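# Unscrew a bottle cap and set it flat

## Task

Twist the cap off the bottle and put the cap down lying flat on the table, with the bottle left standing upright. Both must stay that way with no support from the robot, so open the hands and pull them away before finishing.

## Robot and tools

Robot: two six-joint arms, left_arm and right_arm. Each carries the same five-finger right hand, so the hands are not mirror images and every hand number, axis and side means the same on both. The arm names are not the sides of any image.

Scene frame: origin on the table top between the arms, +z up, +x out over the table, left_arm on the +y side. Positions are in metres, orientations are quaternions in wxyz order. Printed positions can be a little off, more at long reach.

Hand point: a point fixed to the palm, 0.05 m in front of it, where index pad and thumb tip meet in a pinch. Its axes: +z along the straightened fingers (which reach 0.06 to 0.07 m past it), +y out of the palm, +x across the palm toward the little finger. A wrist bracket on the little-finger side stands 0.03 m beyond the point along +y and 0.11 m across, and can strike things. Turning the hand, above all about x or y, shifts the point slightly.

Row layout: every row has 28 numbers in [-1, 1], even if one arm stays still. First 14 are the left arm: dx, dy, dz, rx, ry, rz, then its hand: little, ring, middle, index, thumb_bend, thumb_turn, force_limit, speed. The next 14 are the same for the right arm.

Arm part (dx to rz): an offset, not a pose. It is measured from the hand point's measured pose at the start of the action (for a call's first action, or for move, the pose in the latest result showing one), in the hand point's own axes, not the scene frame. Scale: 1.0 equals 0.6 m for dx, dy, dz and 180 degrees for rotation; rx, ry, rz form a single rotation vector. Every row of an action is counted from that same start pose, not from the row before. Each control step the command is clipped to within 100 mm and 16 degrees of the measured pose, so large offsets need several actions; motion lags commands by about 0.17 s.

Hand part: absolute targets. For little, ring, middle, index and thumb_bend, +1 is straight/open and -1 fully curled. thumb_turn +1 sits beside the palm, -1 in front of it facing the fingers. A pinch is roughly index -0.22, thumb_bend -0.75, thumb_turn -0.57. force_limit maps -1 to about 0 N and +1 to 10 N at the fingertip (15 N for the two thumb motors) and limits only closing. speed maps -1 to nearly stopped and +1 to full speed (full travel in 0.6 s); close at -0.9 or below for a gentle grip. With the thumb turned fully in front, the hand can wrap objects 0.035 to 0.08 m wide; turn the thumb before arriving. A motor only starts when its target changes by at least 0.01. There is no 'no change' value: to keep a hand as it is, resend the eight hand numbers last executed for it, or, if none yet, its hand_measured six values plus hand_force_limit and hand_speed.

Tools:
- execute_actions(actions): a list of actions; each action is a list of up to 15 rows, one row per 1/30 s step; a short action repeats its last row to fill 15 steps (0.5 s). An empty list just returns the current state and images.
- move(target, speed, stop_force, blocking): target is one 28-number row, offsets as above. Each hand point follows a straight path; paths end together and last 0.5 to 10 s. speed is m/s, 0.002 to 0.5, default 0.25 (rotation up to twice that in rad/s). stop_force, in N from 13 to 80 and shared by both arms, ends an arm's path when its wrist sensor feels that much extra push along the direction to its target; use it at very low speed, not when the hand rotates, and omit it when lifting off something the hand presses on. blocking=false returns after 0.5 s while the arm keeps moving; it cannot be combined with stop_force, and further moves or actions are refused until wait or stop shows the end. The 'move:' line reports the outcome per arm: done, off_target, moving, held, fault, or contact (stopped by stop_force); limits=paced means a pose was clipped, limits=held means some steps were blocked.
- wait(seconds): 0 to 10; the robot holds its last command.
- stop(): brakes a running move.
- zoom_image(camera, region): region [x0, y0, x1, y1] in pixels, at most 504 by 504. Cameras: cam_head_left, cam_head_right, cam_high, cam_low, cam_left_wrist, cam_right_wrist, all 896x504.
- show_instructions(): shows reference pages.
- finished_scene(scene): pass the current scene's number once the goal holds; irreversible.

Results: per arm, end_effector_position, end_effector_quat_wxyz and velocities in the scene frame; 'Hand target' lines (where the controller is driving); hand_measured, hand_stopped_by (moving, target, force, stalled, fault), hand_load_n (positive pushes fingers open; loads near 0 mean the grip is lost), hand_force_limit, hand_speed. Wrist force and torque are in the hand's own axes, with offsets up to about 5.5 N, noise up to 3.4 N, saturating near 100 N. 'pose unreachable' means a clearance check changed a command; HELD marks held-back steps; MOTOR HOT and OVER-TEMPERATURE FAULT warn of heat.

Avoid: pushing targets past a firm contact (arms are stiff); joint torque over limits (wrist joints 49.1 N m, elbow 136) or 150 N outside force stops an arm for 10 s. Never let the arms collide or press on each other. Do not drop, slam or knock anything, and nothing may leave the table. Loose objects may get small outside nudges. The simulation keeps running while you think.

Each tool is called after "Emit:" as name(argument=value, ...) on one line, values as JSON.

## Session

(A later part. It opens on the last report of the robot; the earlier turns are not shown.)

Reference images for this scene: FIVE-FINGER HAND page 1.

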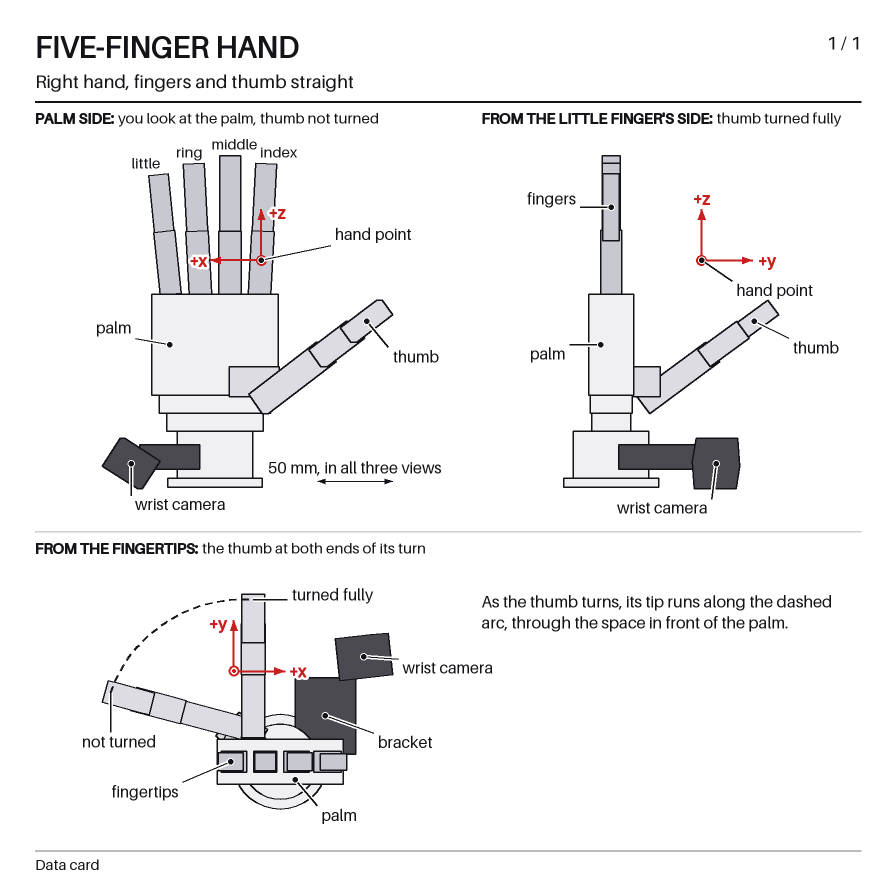

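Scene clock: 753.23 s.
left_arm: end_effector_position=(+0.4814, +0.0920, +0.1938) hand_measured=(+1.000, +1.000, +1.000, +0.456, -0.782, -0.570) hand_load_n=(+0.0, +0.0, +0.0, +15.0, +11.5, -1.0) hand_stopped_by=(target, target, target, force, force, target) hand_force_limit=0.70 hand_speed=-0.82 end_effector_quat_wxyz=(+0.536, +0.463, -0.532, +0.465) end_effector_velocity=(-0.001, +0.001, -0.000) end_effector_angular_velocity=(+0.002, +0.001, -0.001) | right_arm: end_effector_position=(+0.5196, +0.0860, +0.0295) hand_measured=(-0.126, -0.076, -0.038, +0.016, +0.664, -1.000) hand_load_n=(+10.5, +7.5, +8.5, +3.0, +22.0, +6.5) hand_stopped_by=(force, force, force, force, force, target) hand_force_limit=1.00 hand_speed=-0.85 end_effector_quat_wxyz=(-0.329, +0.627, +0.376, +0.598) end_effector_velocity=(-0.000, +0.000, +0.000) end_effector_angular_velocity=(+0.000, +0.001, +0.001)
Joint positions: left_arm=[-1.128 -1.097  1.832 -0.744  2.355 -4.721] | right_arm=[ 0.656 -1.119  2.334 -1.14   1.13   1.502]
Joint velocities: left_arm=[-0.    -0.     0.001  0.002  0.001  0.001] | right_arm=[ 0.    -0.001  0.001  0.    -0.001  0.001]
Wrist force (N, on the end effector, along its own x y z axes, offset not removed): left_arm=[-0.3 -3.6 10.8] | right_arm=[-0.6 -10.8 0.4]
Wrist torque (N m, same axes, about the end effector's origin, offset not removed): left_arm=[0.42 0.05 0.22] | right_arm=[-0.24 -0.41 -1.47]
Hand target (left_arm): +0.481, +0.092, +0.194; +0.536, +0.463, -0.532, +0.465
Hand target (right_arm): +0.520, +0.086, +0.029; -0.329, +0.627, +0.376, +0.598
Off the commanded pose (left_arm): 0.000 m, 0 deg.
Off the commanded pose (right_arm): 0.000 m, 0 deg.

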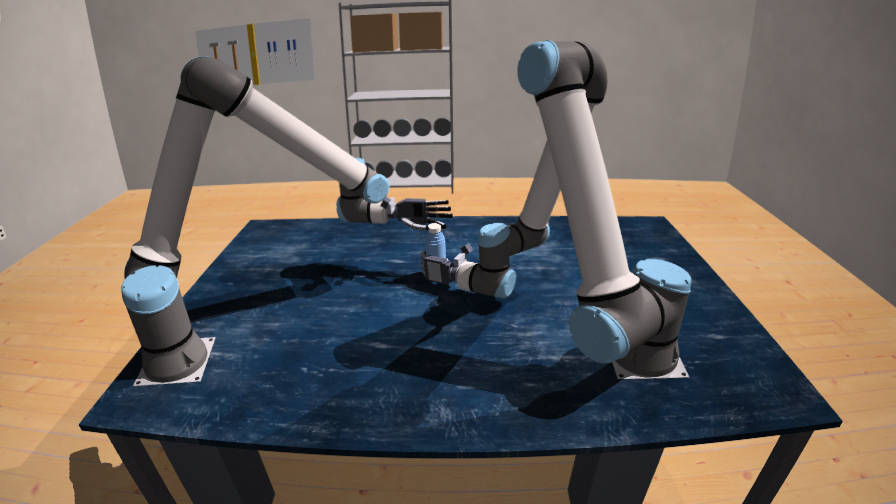

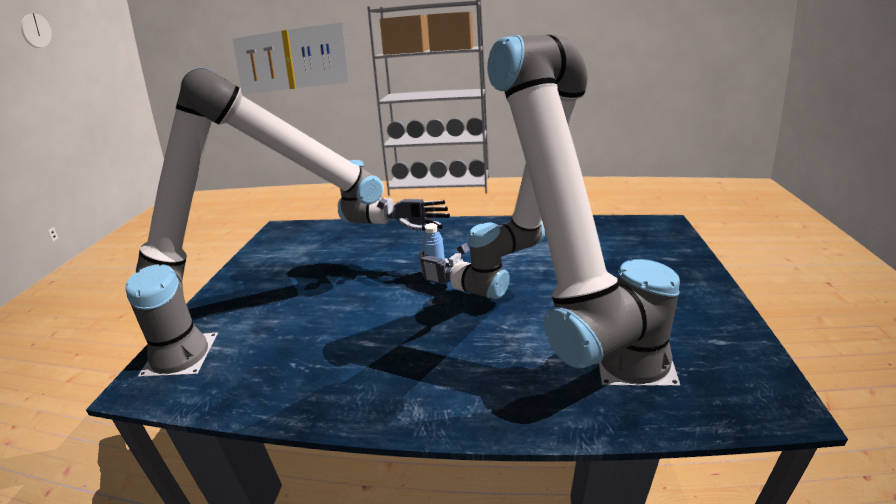

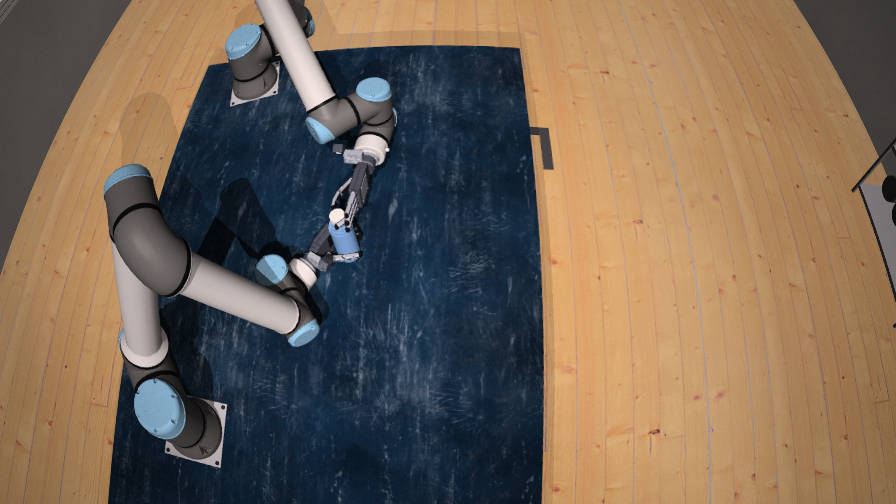

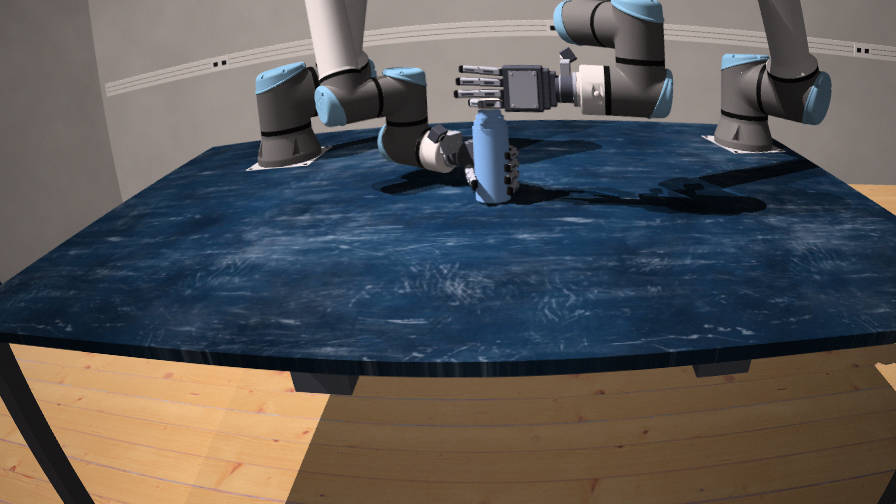

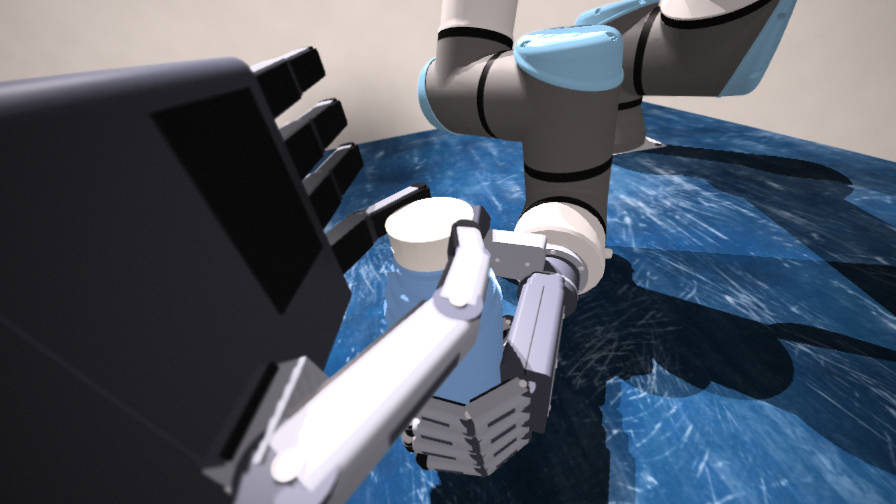

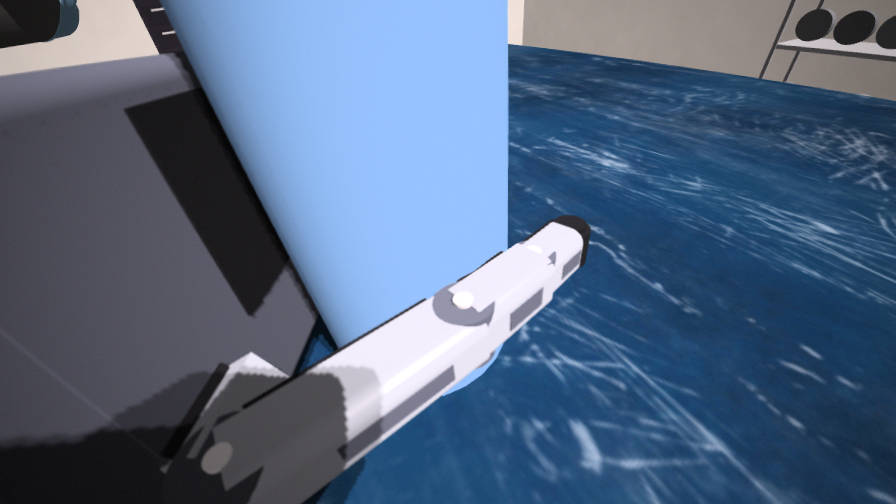

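Emit:
move(target=[0.0007,0.0103,0.0173,0.189,0,0,1,1,1,-0.55,-0.9,-0.57,0.7,-0.82,0,0,0,0,0,0,-1,-1,-1,-0.98,-0.4,-1,1,-0.85], speed=0.5)

Emit:
move(target=[0.0007,0.0103,0.0173,0.189,0,0,1,1,1,-0.55,-0.9,-0.57,0.7,-0.82,0,0,0,0,0,0,-1,-1,-1,-0.98,-0.4,-1,1,-0.85], speed=0.5)

Scene clock: 759.83 s.
left_arm: end_effector_position=(+0.4737, +0.0828, +0.1945) hand_measured=(+1.000, +1.000, +1.000, +0.492, -0.788, -0.570) hand_load_n=(+0.0, +0.0, +0.0, +1.5, +1.0, +0.0) hand_stopped_by=(target, target, target, force, force, target) hand_force_limit=0.70 hand_speed=-0.82 end_effector_quat_wxyz=(+0.378, +0.599, -0.372, +0.600) end_effector_velocity=(-0.000, +0.001, -0.002) end_effector_angular_velocity=(+0.003, +0.001, +0.014) | right_arm: end_effector_position=(+0.5197, +0.0859, +0.0295) hand_measured=(-0.126, -0.076, -0.038, +0.016, +0.664, -1.000) hand_load_n=(+7.0, +6.0, +9.0, +5.5, +21.0, +10.0) hand_stopped_by=(force, force, force, force, force, target) hand_force_limit=1.00 hand_speed=-0.85 end_effector_quat_wxyz=(-0.329, +0.627, +0.376, +0.598) end_effector_velocity=(+0.001, +0.000, -0.000) end_effector_angular_velocity=(-0.000, -0.001, +0.000)
Joint positions: left_arm=[-1.352 -1.255  2.08  -0.83   1.538 -4.718] | right_arm=[ 0.656 -1.119  2.334 -1.14   1.13   1.502]
Joint velocities: left_arm=[-0.006 -0.001  0.004  0.    -0.02   0.   ] | right_arm=[-0.     0.001 -0.001 -0.    -0.    -0.001]
Wrist force (N, on the end effector, along its own x y z axes, offset not removed): left_arm=[-1.5 -5.1 1.3] | right_arm=[-1.8 -6.6 -1.4]
Wrist torque (N m, same axes, about the end effector's origin, offset not removed): left_arm=[-0.64 0.19 -0.16] | right_arm=[-0.83 0.55 -0.57]
Hand target (left_arm): +0.474, +0.083, +0.195; +0.378, +0.599, -0.372, +0.600
Hand target (right_arm): +0.520, +0.086, +0.029; -0.329, +0.627, +0.376, +0.598
Off the commanded pose (left_arm): 0.000 m, 0 deg.
Off the commanded pose (right_arm): 0.000 m, 0 deg.
move: done

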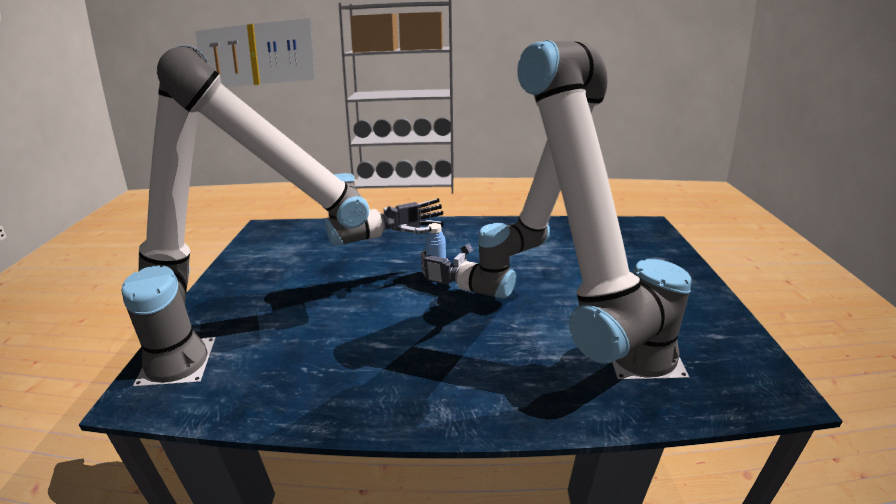

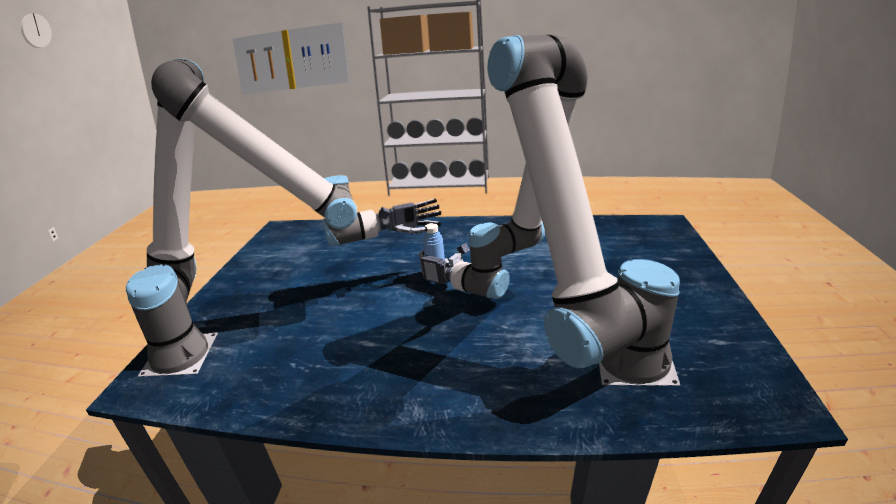

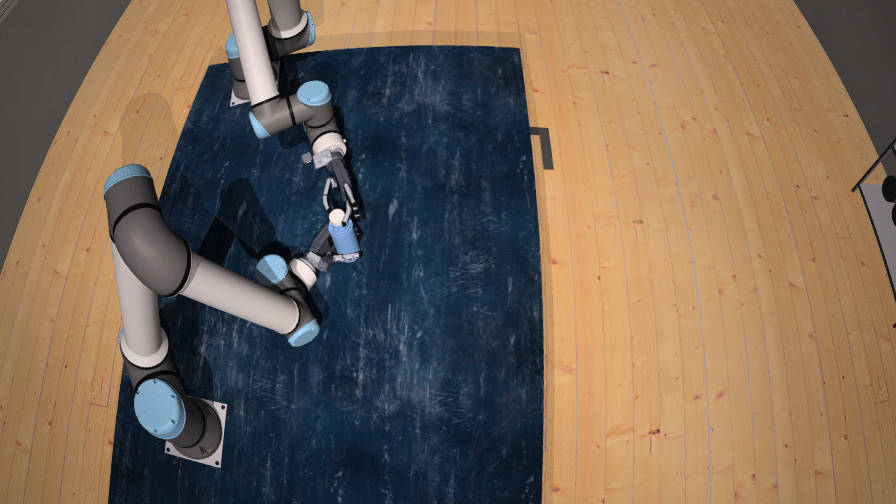

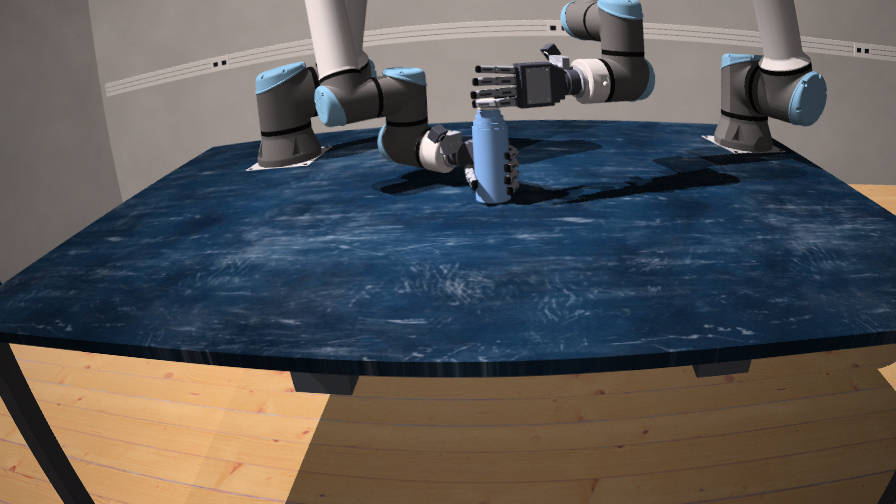

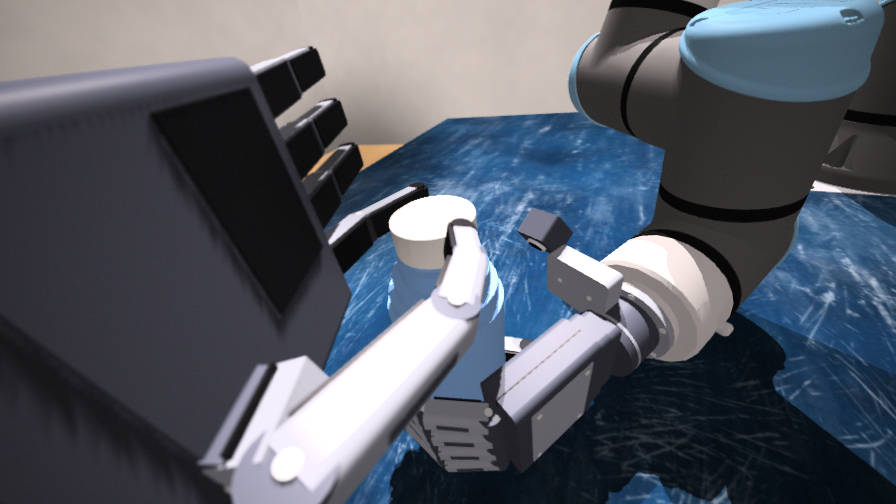

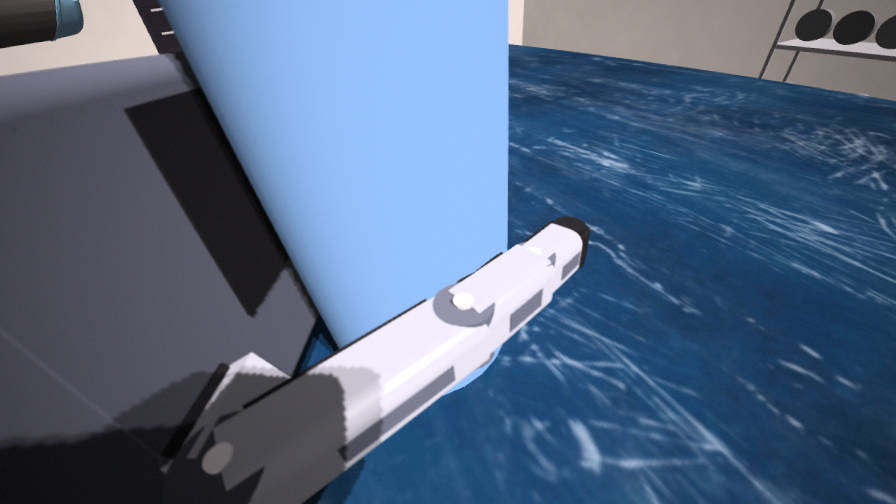

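Scene clock: 761.13 s.
left_arm: end_effector_position=(+0.4722, +0.0709, +0.1949) hand_measured=(+1.000, +1.000, +1.000, +0.490, -0.790, -0.570) hand_load_n=(+0.0, +0.0, +0.0, +0.0, +0.0, -0.5) hand_stopped_by=(target, target, target, force, force, target) hand_force_limit=0.70 hand_speed=-0.82 end_effector_quat_wxyz=(+0.187, +0.683, -0.181, +0.683) end_effector_velocity=(+0.001, +0.000, -0.001) end_effector_angular_velocity=(+0.002, +0.000, +0.012) | right_arm: end_effector_position=(+0.5197, +0.0859, +0.0295) hand_measured=(-0.126, -0.076, -0.038, +0.016, +0.664, -1.000) hand_load_n=(+5.5, +5.5, +9.5, +6.5, +20.5, +11.0) hand_stopped_by=(force, force, force, force, force, target) hand_force_limit=1.00 hand_speed=-0.85 end_effector_quat_wxyz=(-0.329, +0.627, +0.376, +0.598) end_effector_velocity=(-0.000, -0.000, -0.001) end_effector_angular_velocity=(-0.001, +0.000, +0.000)
Joint positions: left_arm=[-1.628 -1.254  2.075 -0.823  0.669 -4.719] | right_arm=[ 0.656 -1.119  2.334 -1.14   1.13   1.502]
Joint velocities: left_arm=[-0.003  0.004 -0.003  0.001 -0.014  0.   ] | right_arm=[ 0.     0.001  0.    -0.     0.    -0.001]
Wrist force (N, on the end effector, along its own x y z axes, offset not removed): left_arm=[-1.0 0.1 -0.1] | right_arm=[-4.7 0.8 -2.6]
Wrist torque (N m, same axes, about the end effector's origin, offset not removed): left_arm=[0.11 0.23 0.00] | right_arm=[0.13 0.76 0.04]
Hand target (left_arm): +0.472, +0.071, +0.195; +0.186, +0.683, -0.180, +0.683
Hand target (right_arm): +0.520, +0.086, +0.029; -0.329, +0.627, +0.376, +0.598
Off the commanded pose (left_arm): 0.000 m, 0 deg.
Off the commanded pose (right_arm): 0.000 m, 0 deg.
move: done

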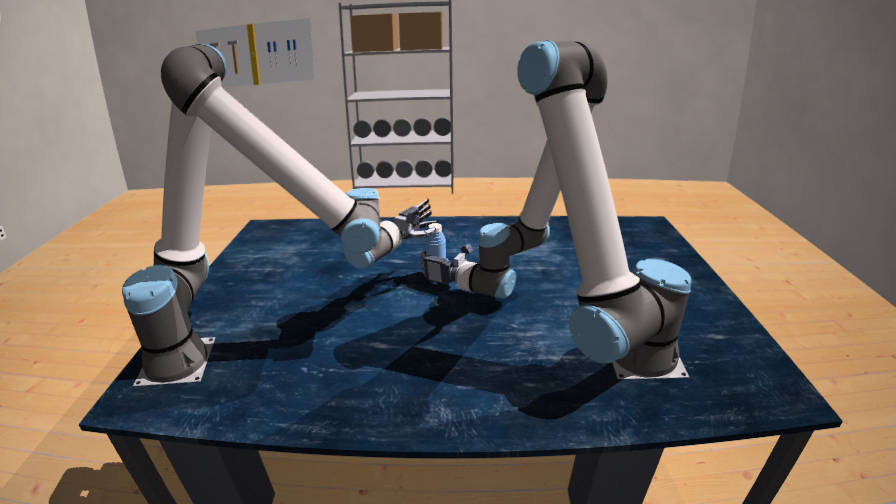

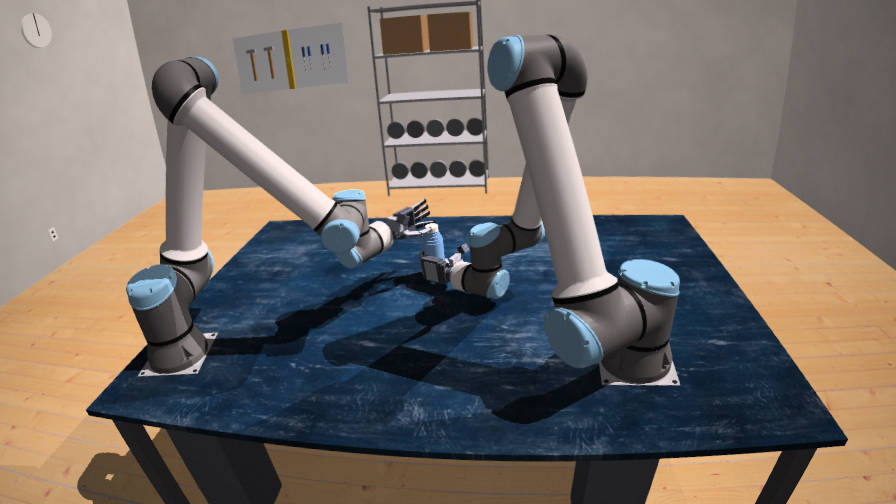

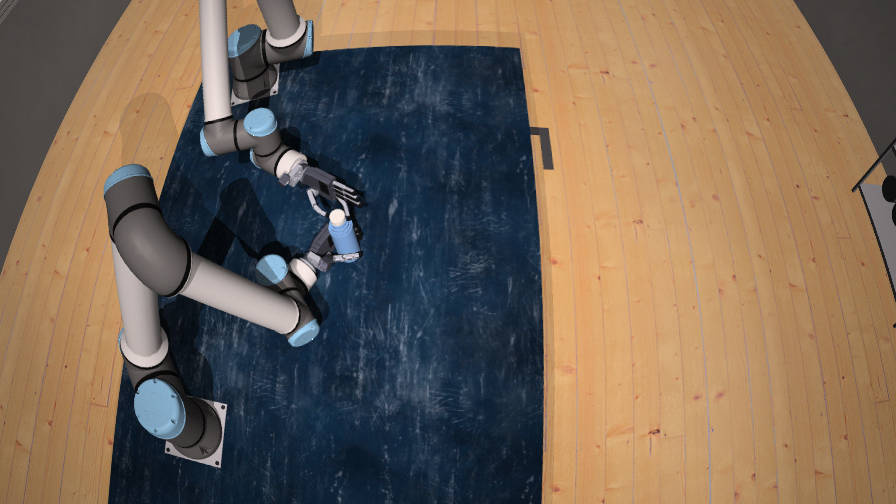

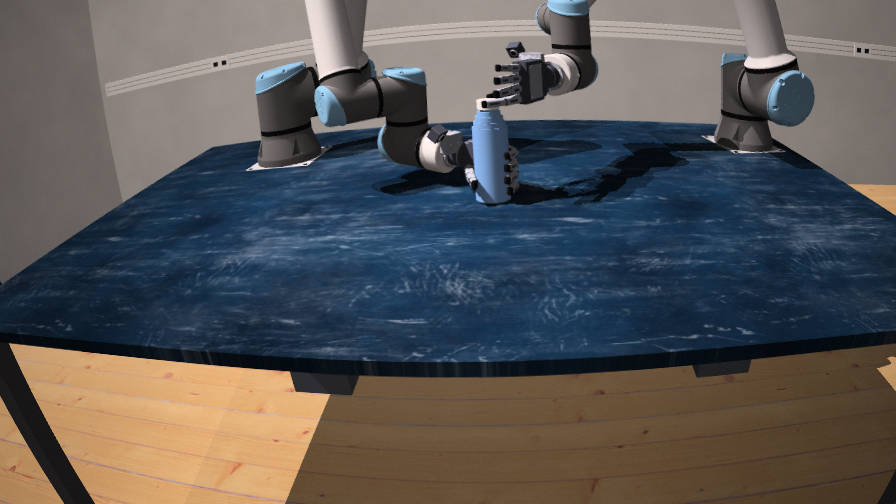

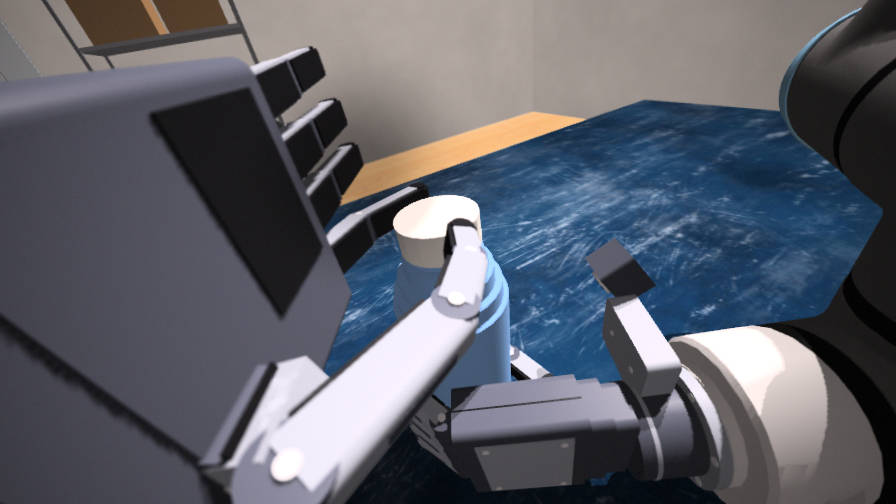

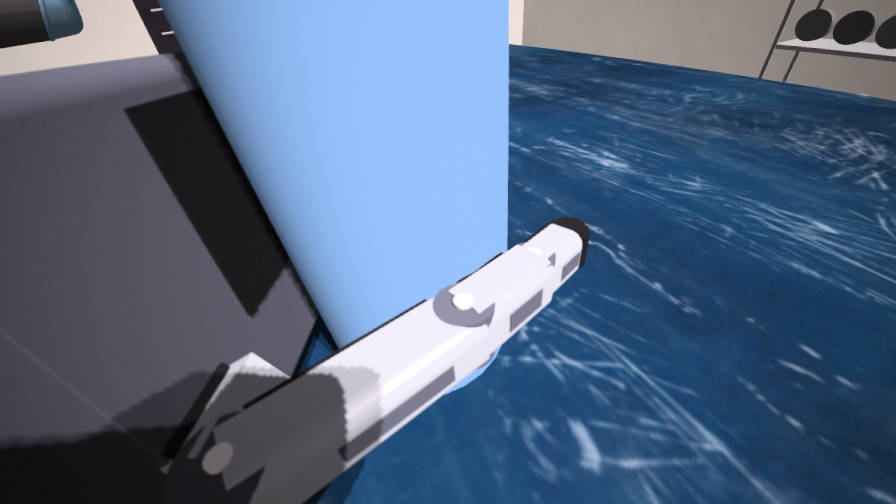

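Emit:
zoom_image(camera="cam_left_wrist", region=[330,150,560,310])

Emit:
zoom_image(camera="cam_low", region=[450,70,550,140])

Region (330, 150, 560, 310) of cam_left_wrist's 896x504 image, scaled by 2.191, with more detail than that image has; it fills the top 351 rows of this view, and the rest is white.

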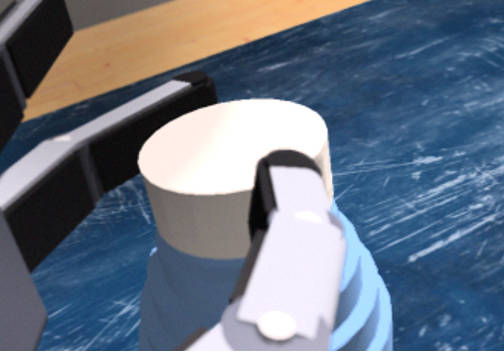

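Region (450, 70, 550, 140) of cam_low's 896x504 image, scaled by 5.040, with more detail than that image has; it fills the top 353 rows of this view, and the rest is white.

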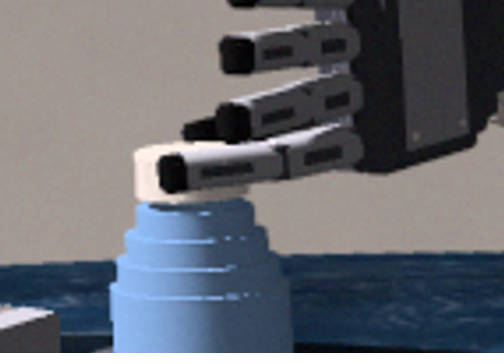

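Emit:
execute_actions(actions=[[[0,0,0,0,0,0,1,1,1,0.6,-0.4,-0.57,1,1,0,0,0,0,0,0,-1,-1,-1,-0.98,-0.4,-1,1,-0.85]]])

Emit:
move(target=[-0.005,-0.0297,-0.0076,-0.378,0,0,1,1,1,0.6,-0.4,-0.57,1,1,0,0,0,0,0,0,-1,-1,-1,-0.98,-0.4,-1,1,-0.85], speed=0.5)

Scene clock: 788.43 s.
left_arm: end_effector_position=(+0.4722, +0.0708, +0.1948) hand_measured=(+1.000, +1.000, +1.000, +0.600, -0.400, -0.570) hand_load_n=(+0.0, +0.0, +0.0, +0.0, +0.0, +0.0) hand_stopped_by=(target, target, target, target, target, target) hand_force_limit=1.00 hand_speed=1.00 end_effector_quat_wxyz=(+0.187, +0.683, -0.181, +0.682) end_effector_velocity=(-0.000, -0.001, -0.000) end_effector_angular_velocity=(-0.001, -0.000, -0.001) | right_arm: end_effector_position=(+0.5197, +0.0859, +0.0295) hand_measured=(-0.126, -0.076, -0.038, +0.016, +0.664, -1.000) hand_load_n=(+6.0, +5.5, +9.0, +6.0, +21.0, +10.0) hand_stopped_by=(force, force, force, force, force, target) hand_force_limit=1.00 hand_speed=-0.85 end_effector_quat_wxyz=(-0.329, +0.627, +0.376, +0.598) end_effector_velocity=(+0.000, +0.000, +0.001) end_effector_angular_velocity=(+0.001, -0.001, -0.001)
Joint positions: left_arm=[-1.628 -1.254  2.075 -0.823  0.669 -4.719] | right_arm=[ 0.656 -1.119  2.334 -1.14   1.13   1.502]
Joint velocities: left_arm=[-0.     0.002 -0.002 -0.002  0.001  0.   ] | right_arm=[-0.    -0.001 -0.    -0.     0.     0.   ]
Wrist force (N, on the end effector, along its own x y z axes, offset not removed): left_arm=[-2.8 -1.5 3.0] | right_arm=[0.1 -3.7 -4.3]
Wrist torque (N m, same axes, about the end effector's origin, offset not removed): left_arm=[-0.37 0.23 -0.07] | right_arm=[-0.21 0.21 -0.31]
Hand target (left_arm): +0.472, +0.071, +0.195; +0.187, +0.683, -0.181, +0.683
Hand target (right_arm): +0.520, +0.086, +0.029; -0.329, +0.627, +0.376, +0.598
Off the commanded pose (left_arm): 0.000 m, 0 deg.
Off the commanded pose (right_arm): 0.000 m, 0 deg.
Step readings (end_effector_position):
0: left_arm (+0.4723, +0.0708, +0.1949) | right_arm (+0.5197, +0.0859, +0.0295)
1: left_arm (+0.4723, +0.0708, +0.1949) | right_arm (+0.5197, +0.0859, +0.0295)
2: left_arm (+0.4723, +0.0708, +0.1949) | right_arm (+0.5197, +0.0859, +0.0295)
4: left_arm (+0.4723, +0.0707, +0.1949) | right_arm (+0.5197, +0.0859, +0.0295)
8: left_arm (+0.4721, +0.0707, +0.1948) | right_arm (+0.5197, +0.0859, +0.0295)
15: end_effector_position above

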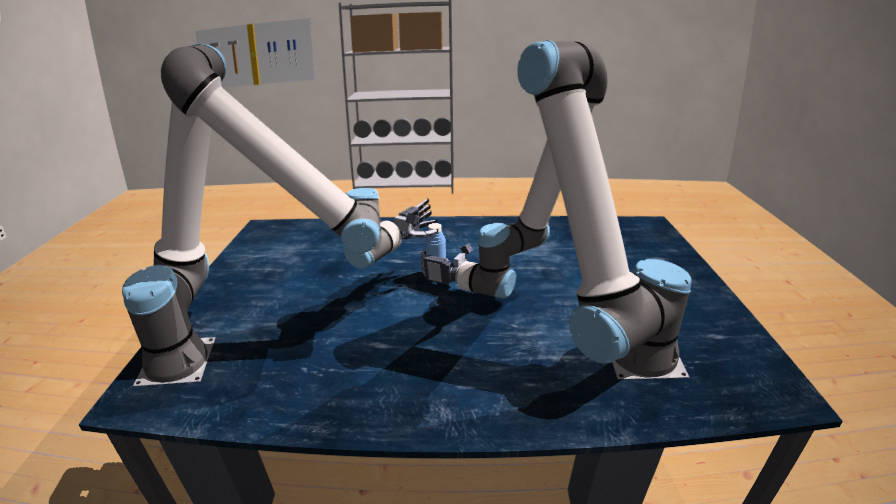

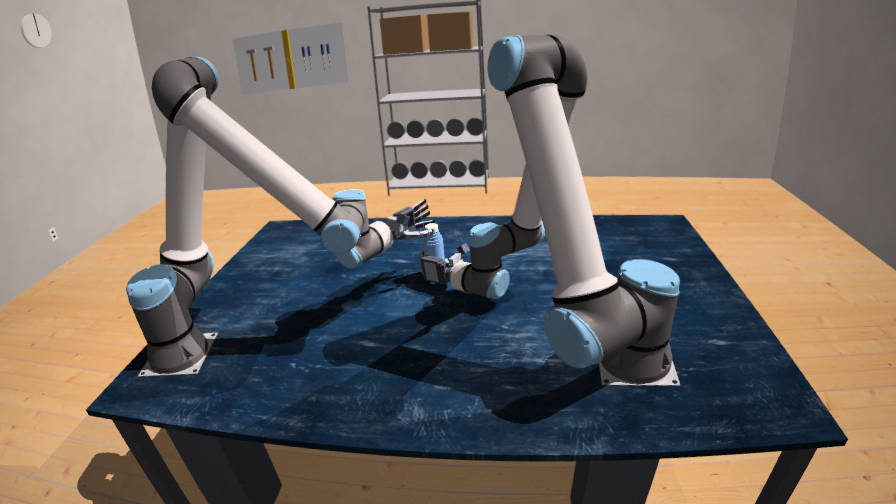

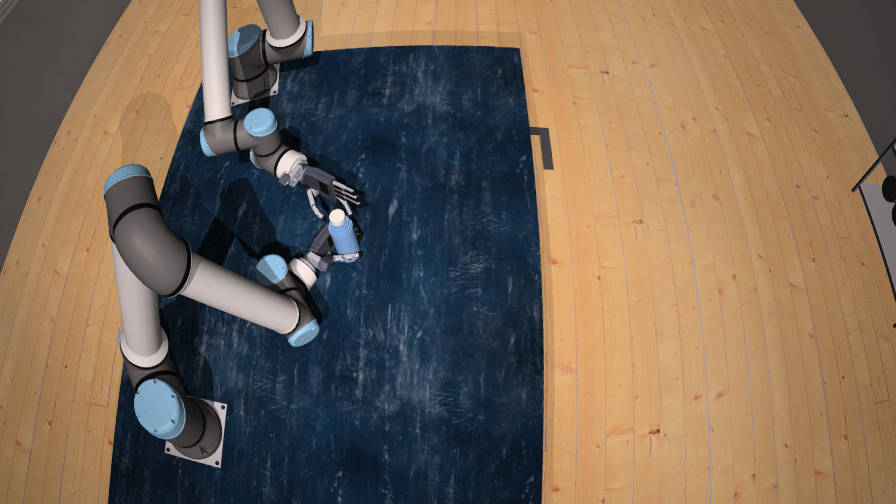

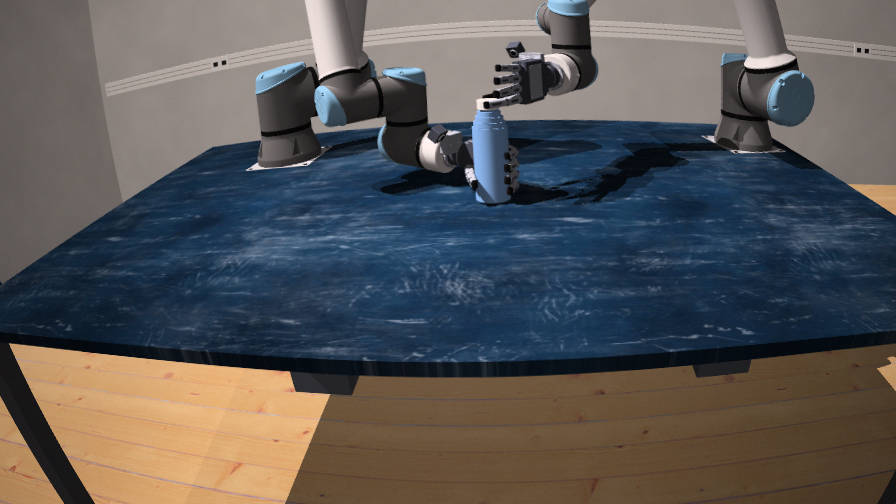

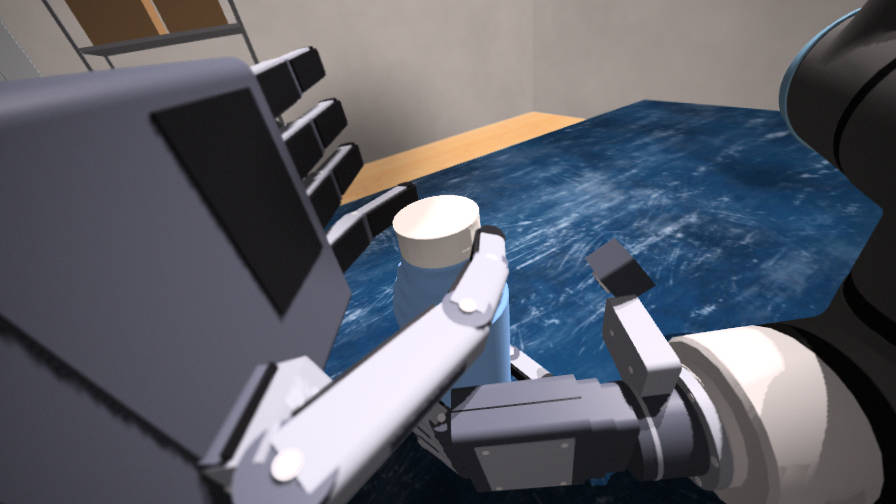

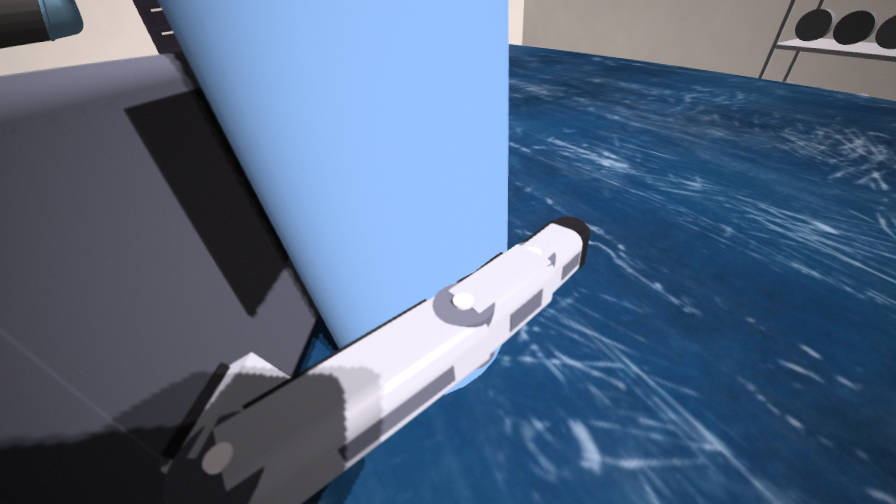

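Scene clock: 790.33 s.
left_arm: end_effector_position=(+0.4777, +0.0885, +0.1916) hand_measured=(+1.000, +1.000, +1.000, +0.600, -0.400, -0.570) hand_load_n=(+0.0, +0.0, +0.0, +0.0, +0.0, +0.0) hand_stopped_by=(target, target, target, target, target, target) hand_force_limit=1.00 hand_speed=1.00 end_effector_quat_wxyz=(+0.536, +0.462, -0.532, +0.464) end_effector_velocity=(-0.000, -0.001, +0.001) end_effector_angular_velocity=(+0.001, -0.000, -0.011) | right_arm: end_effector_position=(+0.5197, +0.0859, +0.0295) hand_measured=(-0.126, -0.076, -0.038, +0.016, +0.664, -1.000) hand_load_n=(+6.0, +5.5, +9.0, +6.0, +21.0, +10.0) hand_stopped_by=(force, force, force, force, force, target) hand_force_limit=1.00 hand_speed=-0.85 end_effector_quat_wxyz=(-0.329, +0.627, +0.376, +0.598) end_effector_velocity=(-0.001, -0.000, -0.000) end_effector_angular_velocity=(-0.001, +0.001, +0.000)
Joint positions: left_arm=[-1.135 -1.095  1.834 -0.748  2.349 -4.721] | right_arm=[ 0.656 -1.119  2.334 -1.14   1.13   1.502]
Joint velocities: left_arm=[ 0.001  0.002 -0.007  0.006  0.013  0.001] | right_arm=[-0.    -0.     0.001  0.    -0.    -0.001]
Wrist force (N, on the end effector, along its own x y z axes, offset not removed): left_arm=[5.7 0.0 -2.3] | right_arm=[6.4 -4.4 0.6]
Wrist torque (N m, same axes, about the end effector's origin, offset not removed): left_arm=[0.36 -0.88 0.41] | right_arm=[-0.60 -1.04 0.08]
Hand target (left_arm): +0.478, +0.088, +0.192; +0.537, +0.462, -0.532, +0.464
Hand target (right_arm): +0.520, +0.086, +0.029; -0.329, +0.627, +0.376, +0.598
Off the commanded pose (left_arm): 0.001 m, 0 deg.
Off the commanded pose (right_arm): 0.000 m, 0 deg.
move: done

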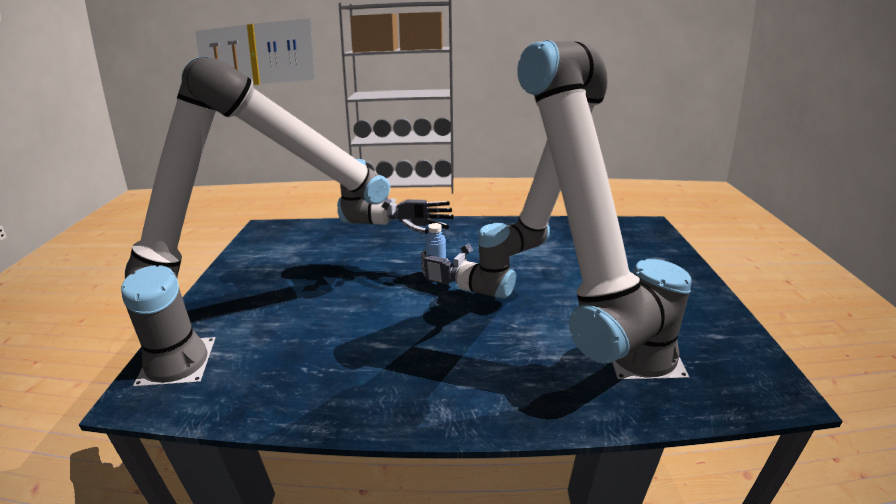

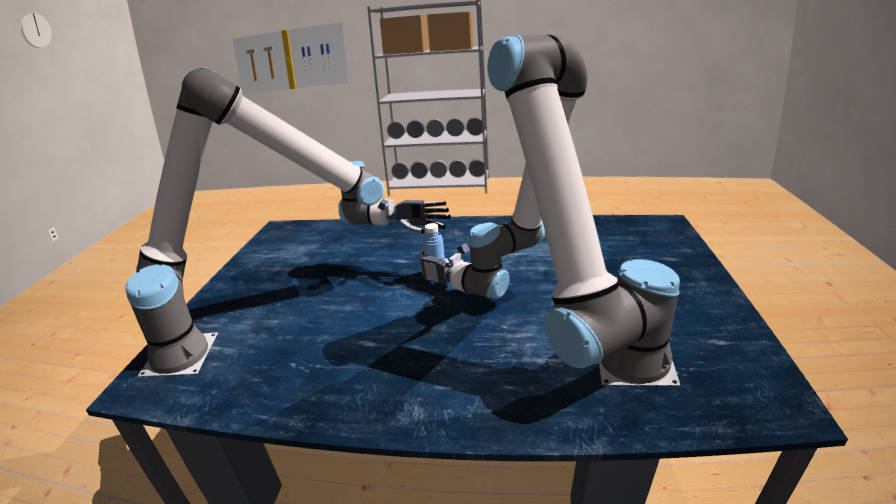

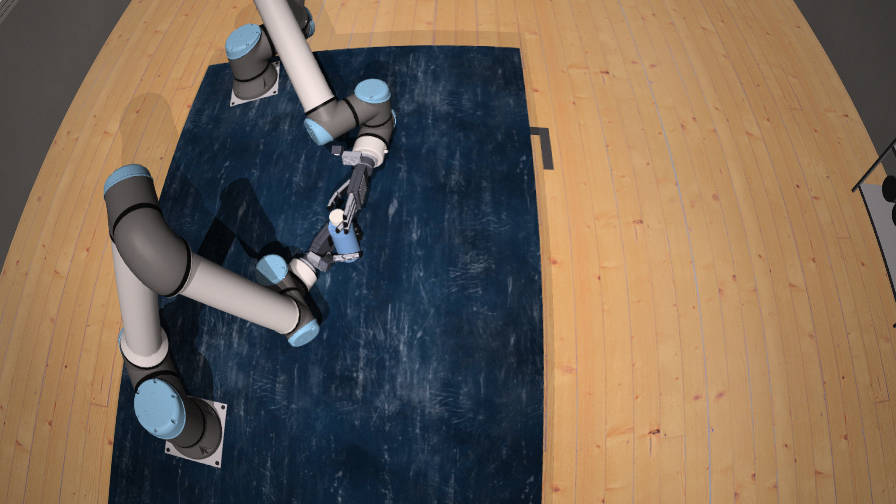

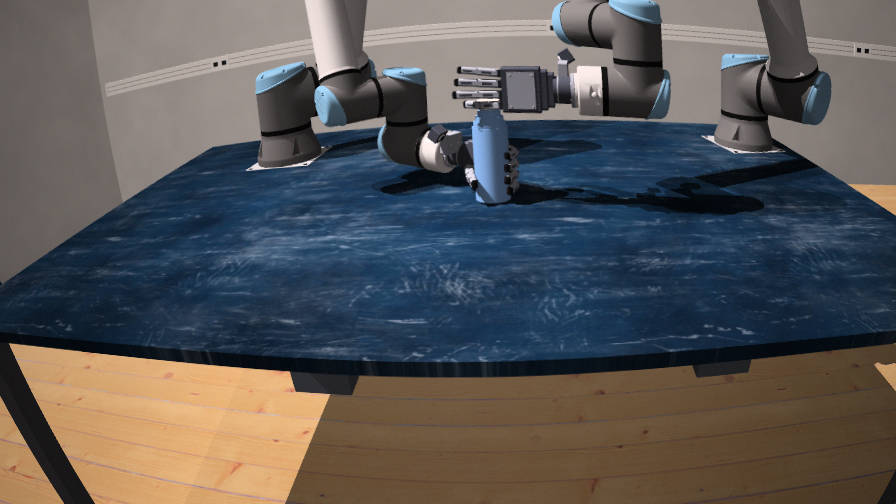

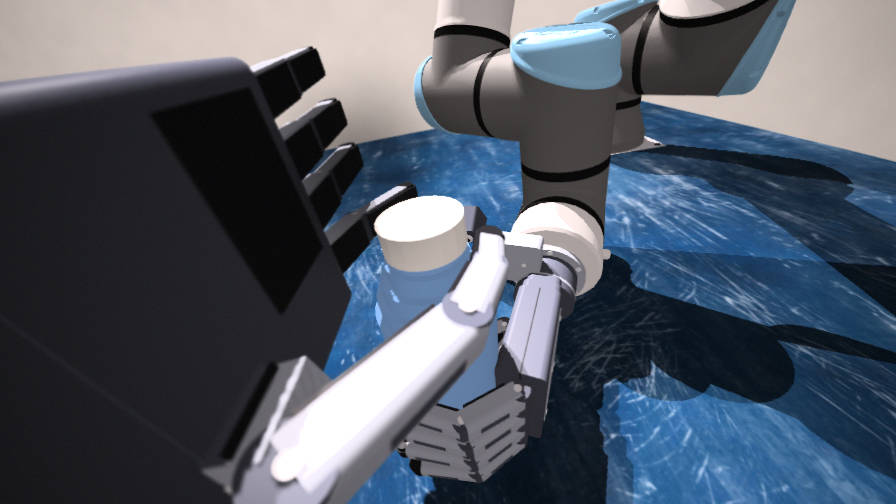

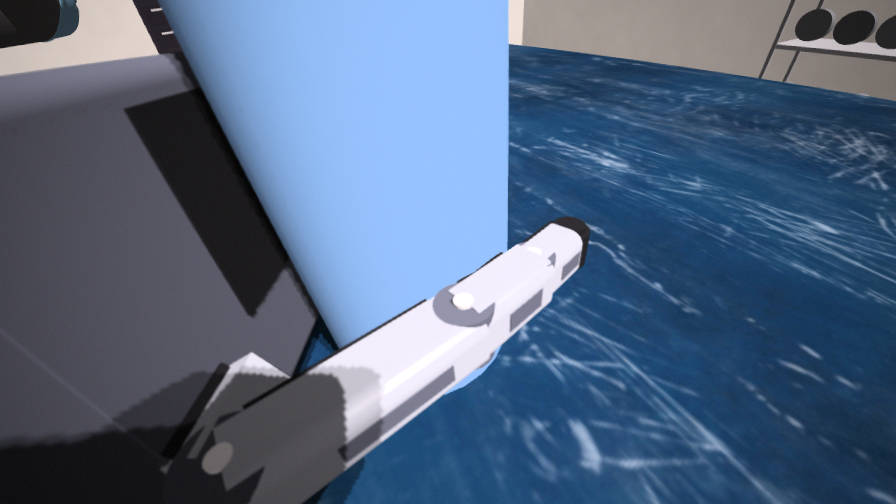

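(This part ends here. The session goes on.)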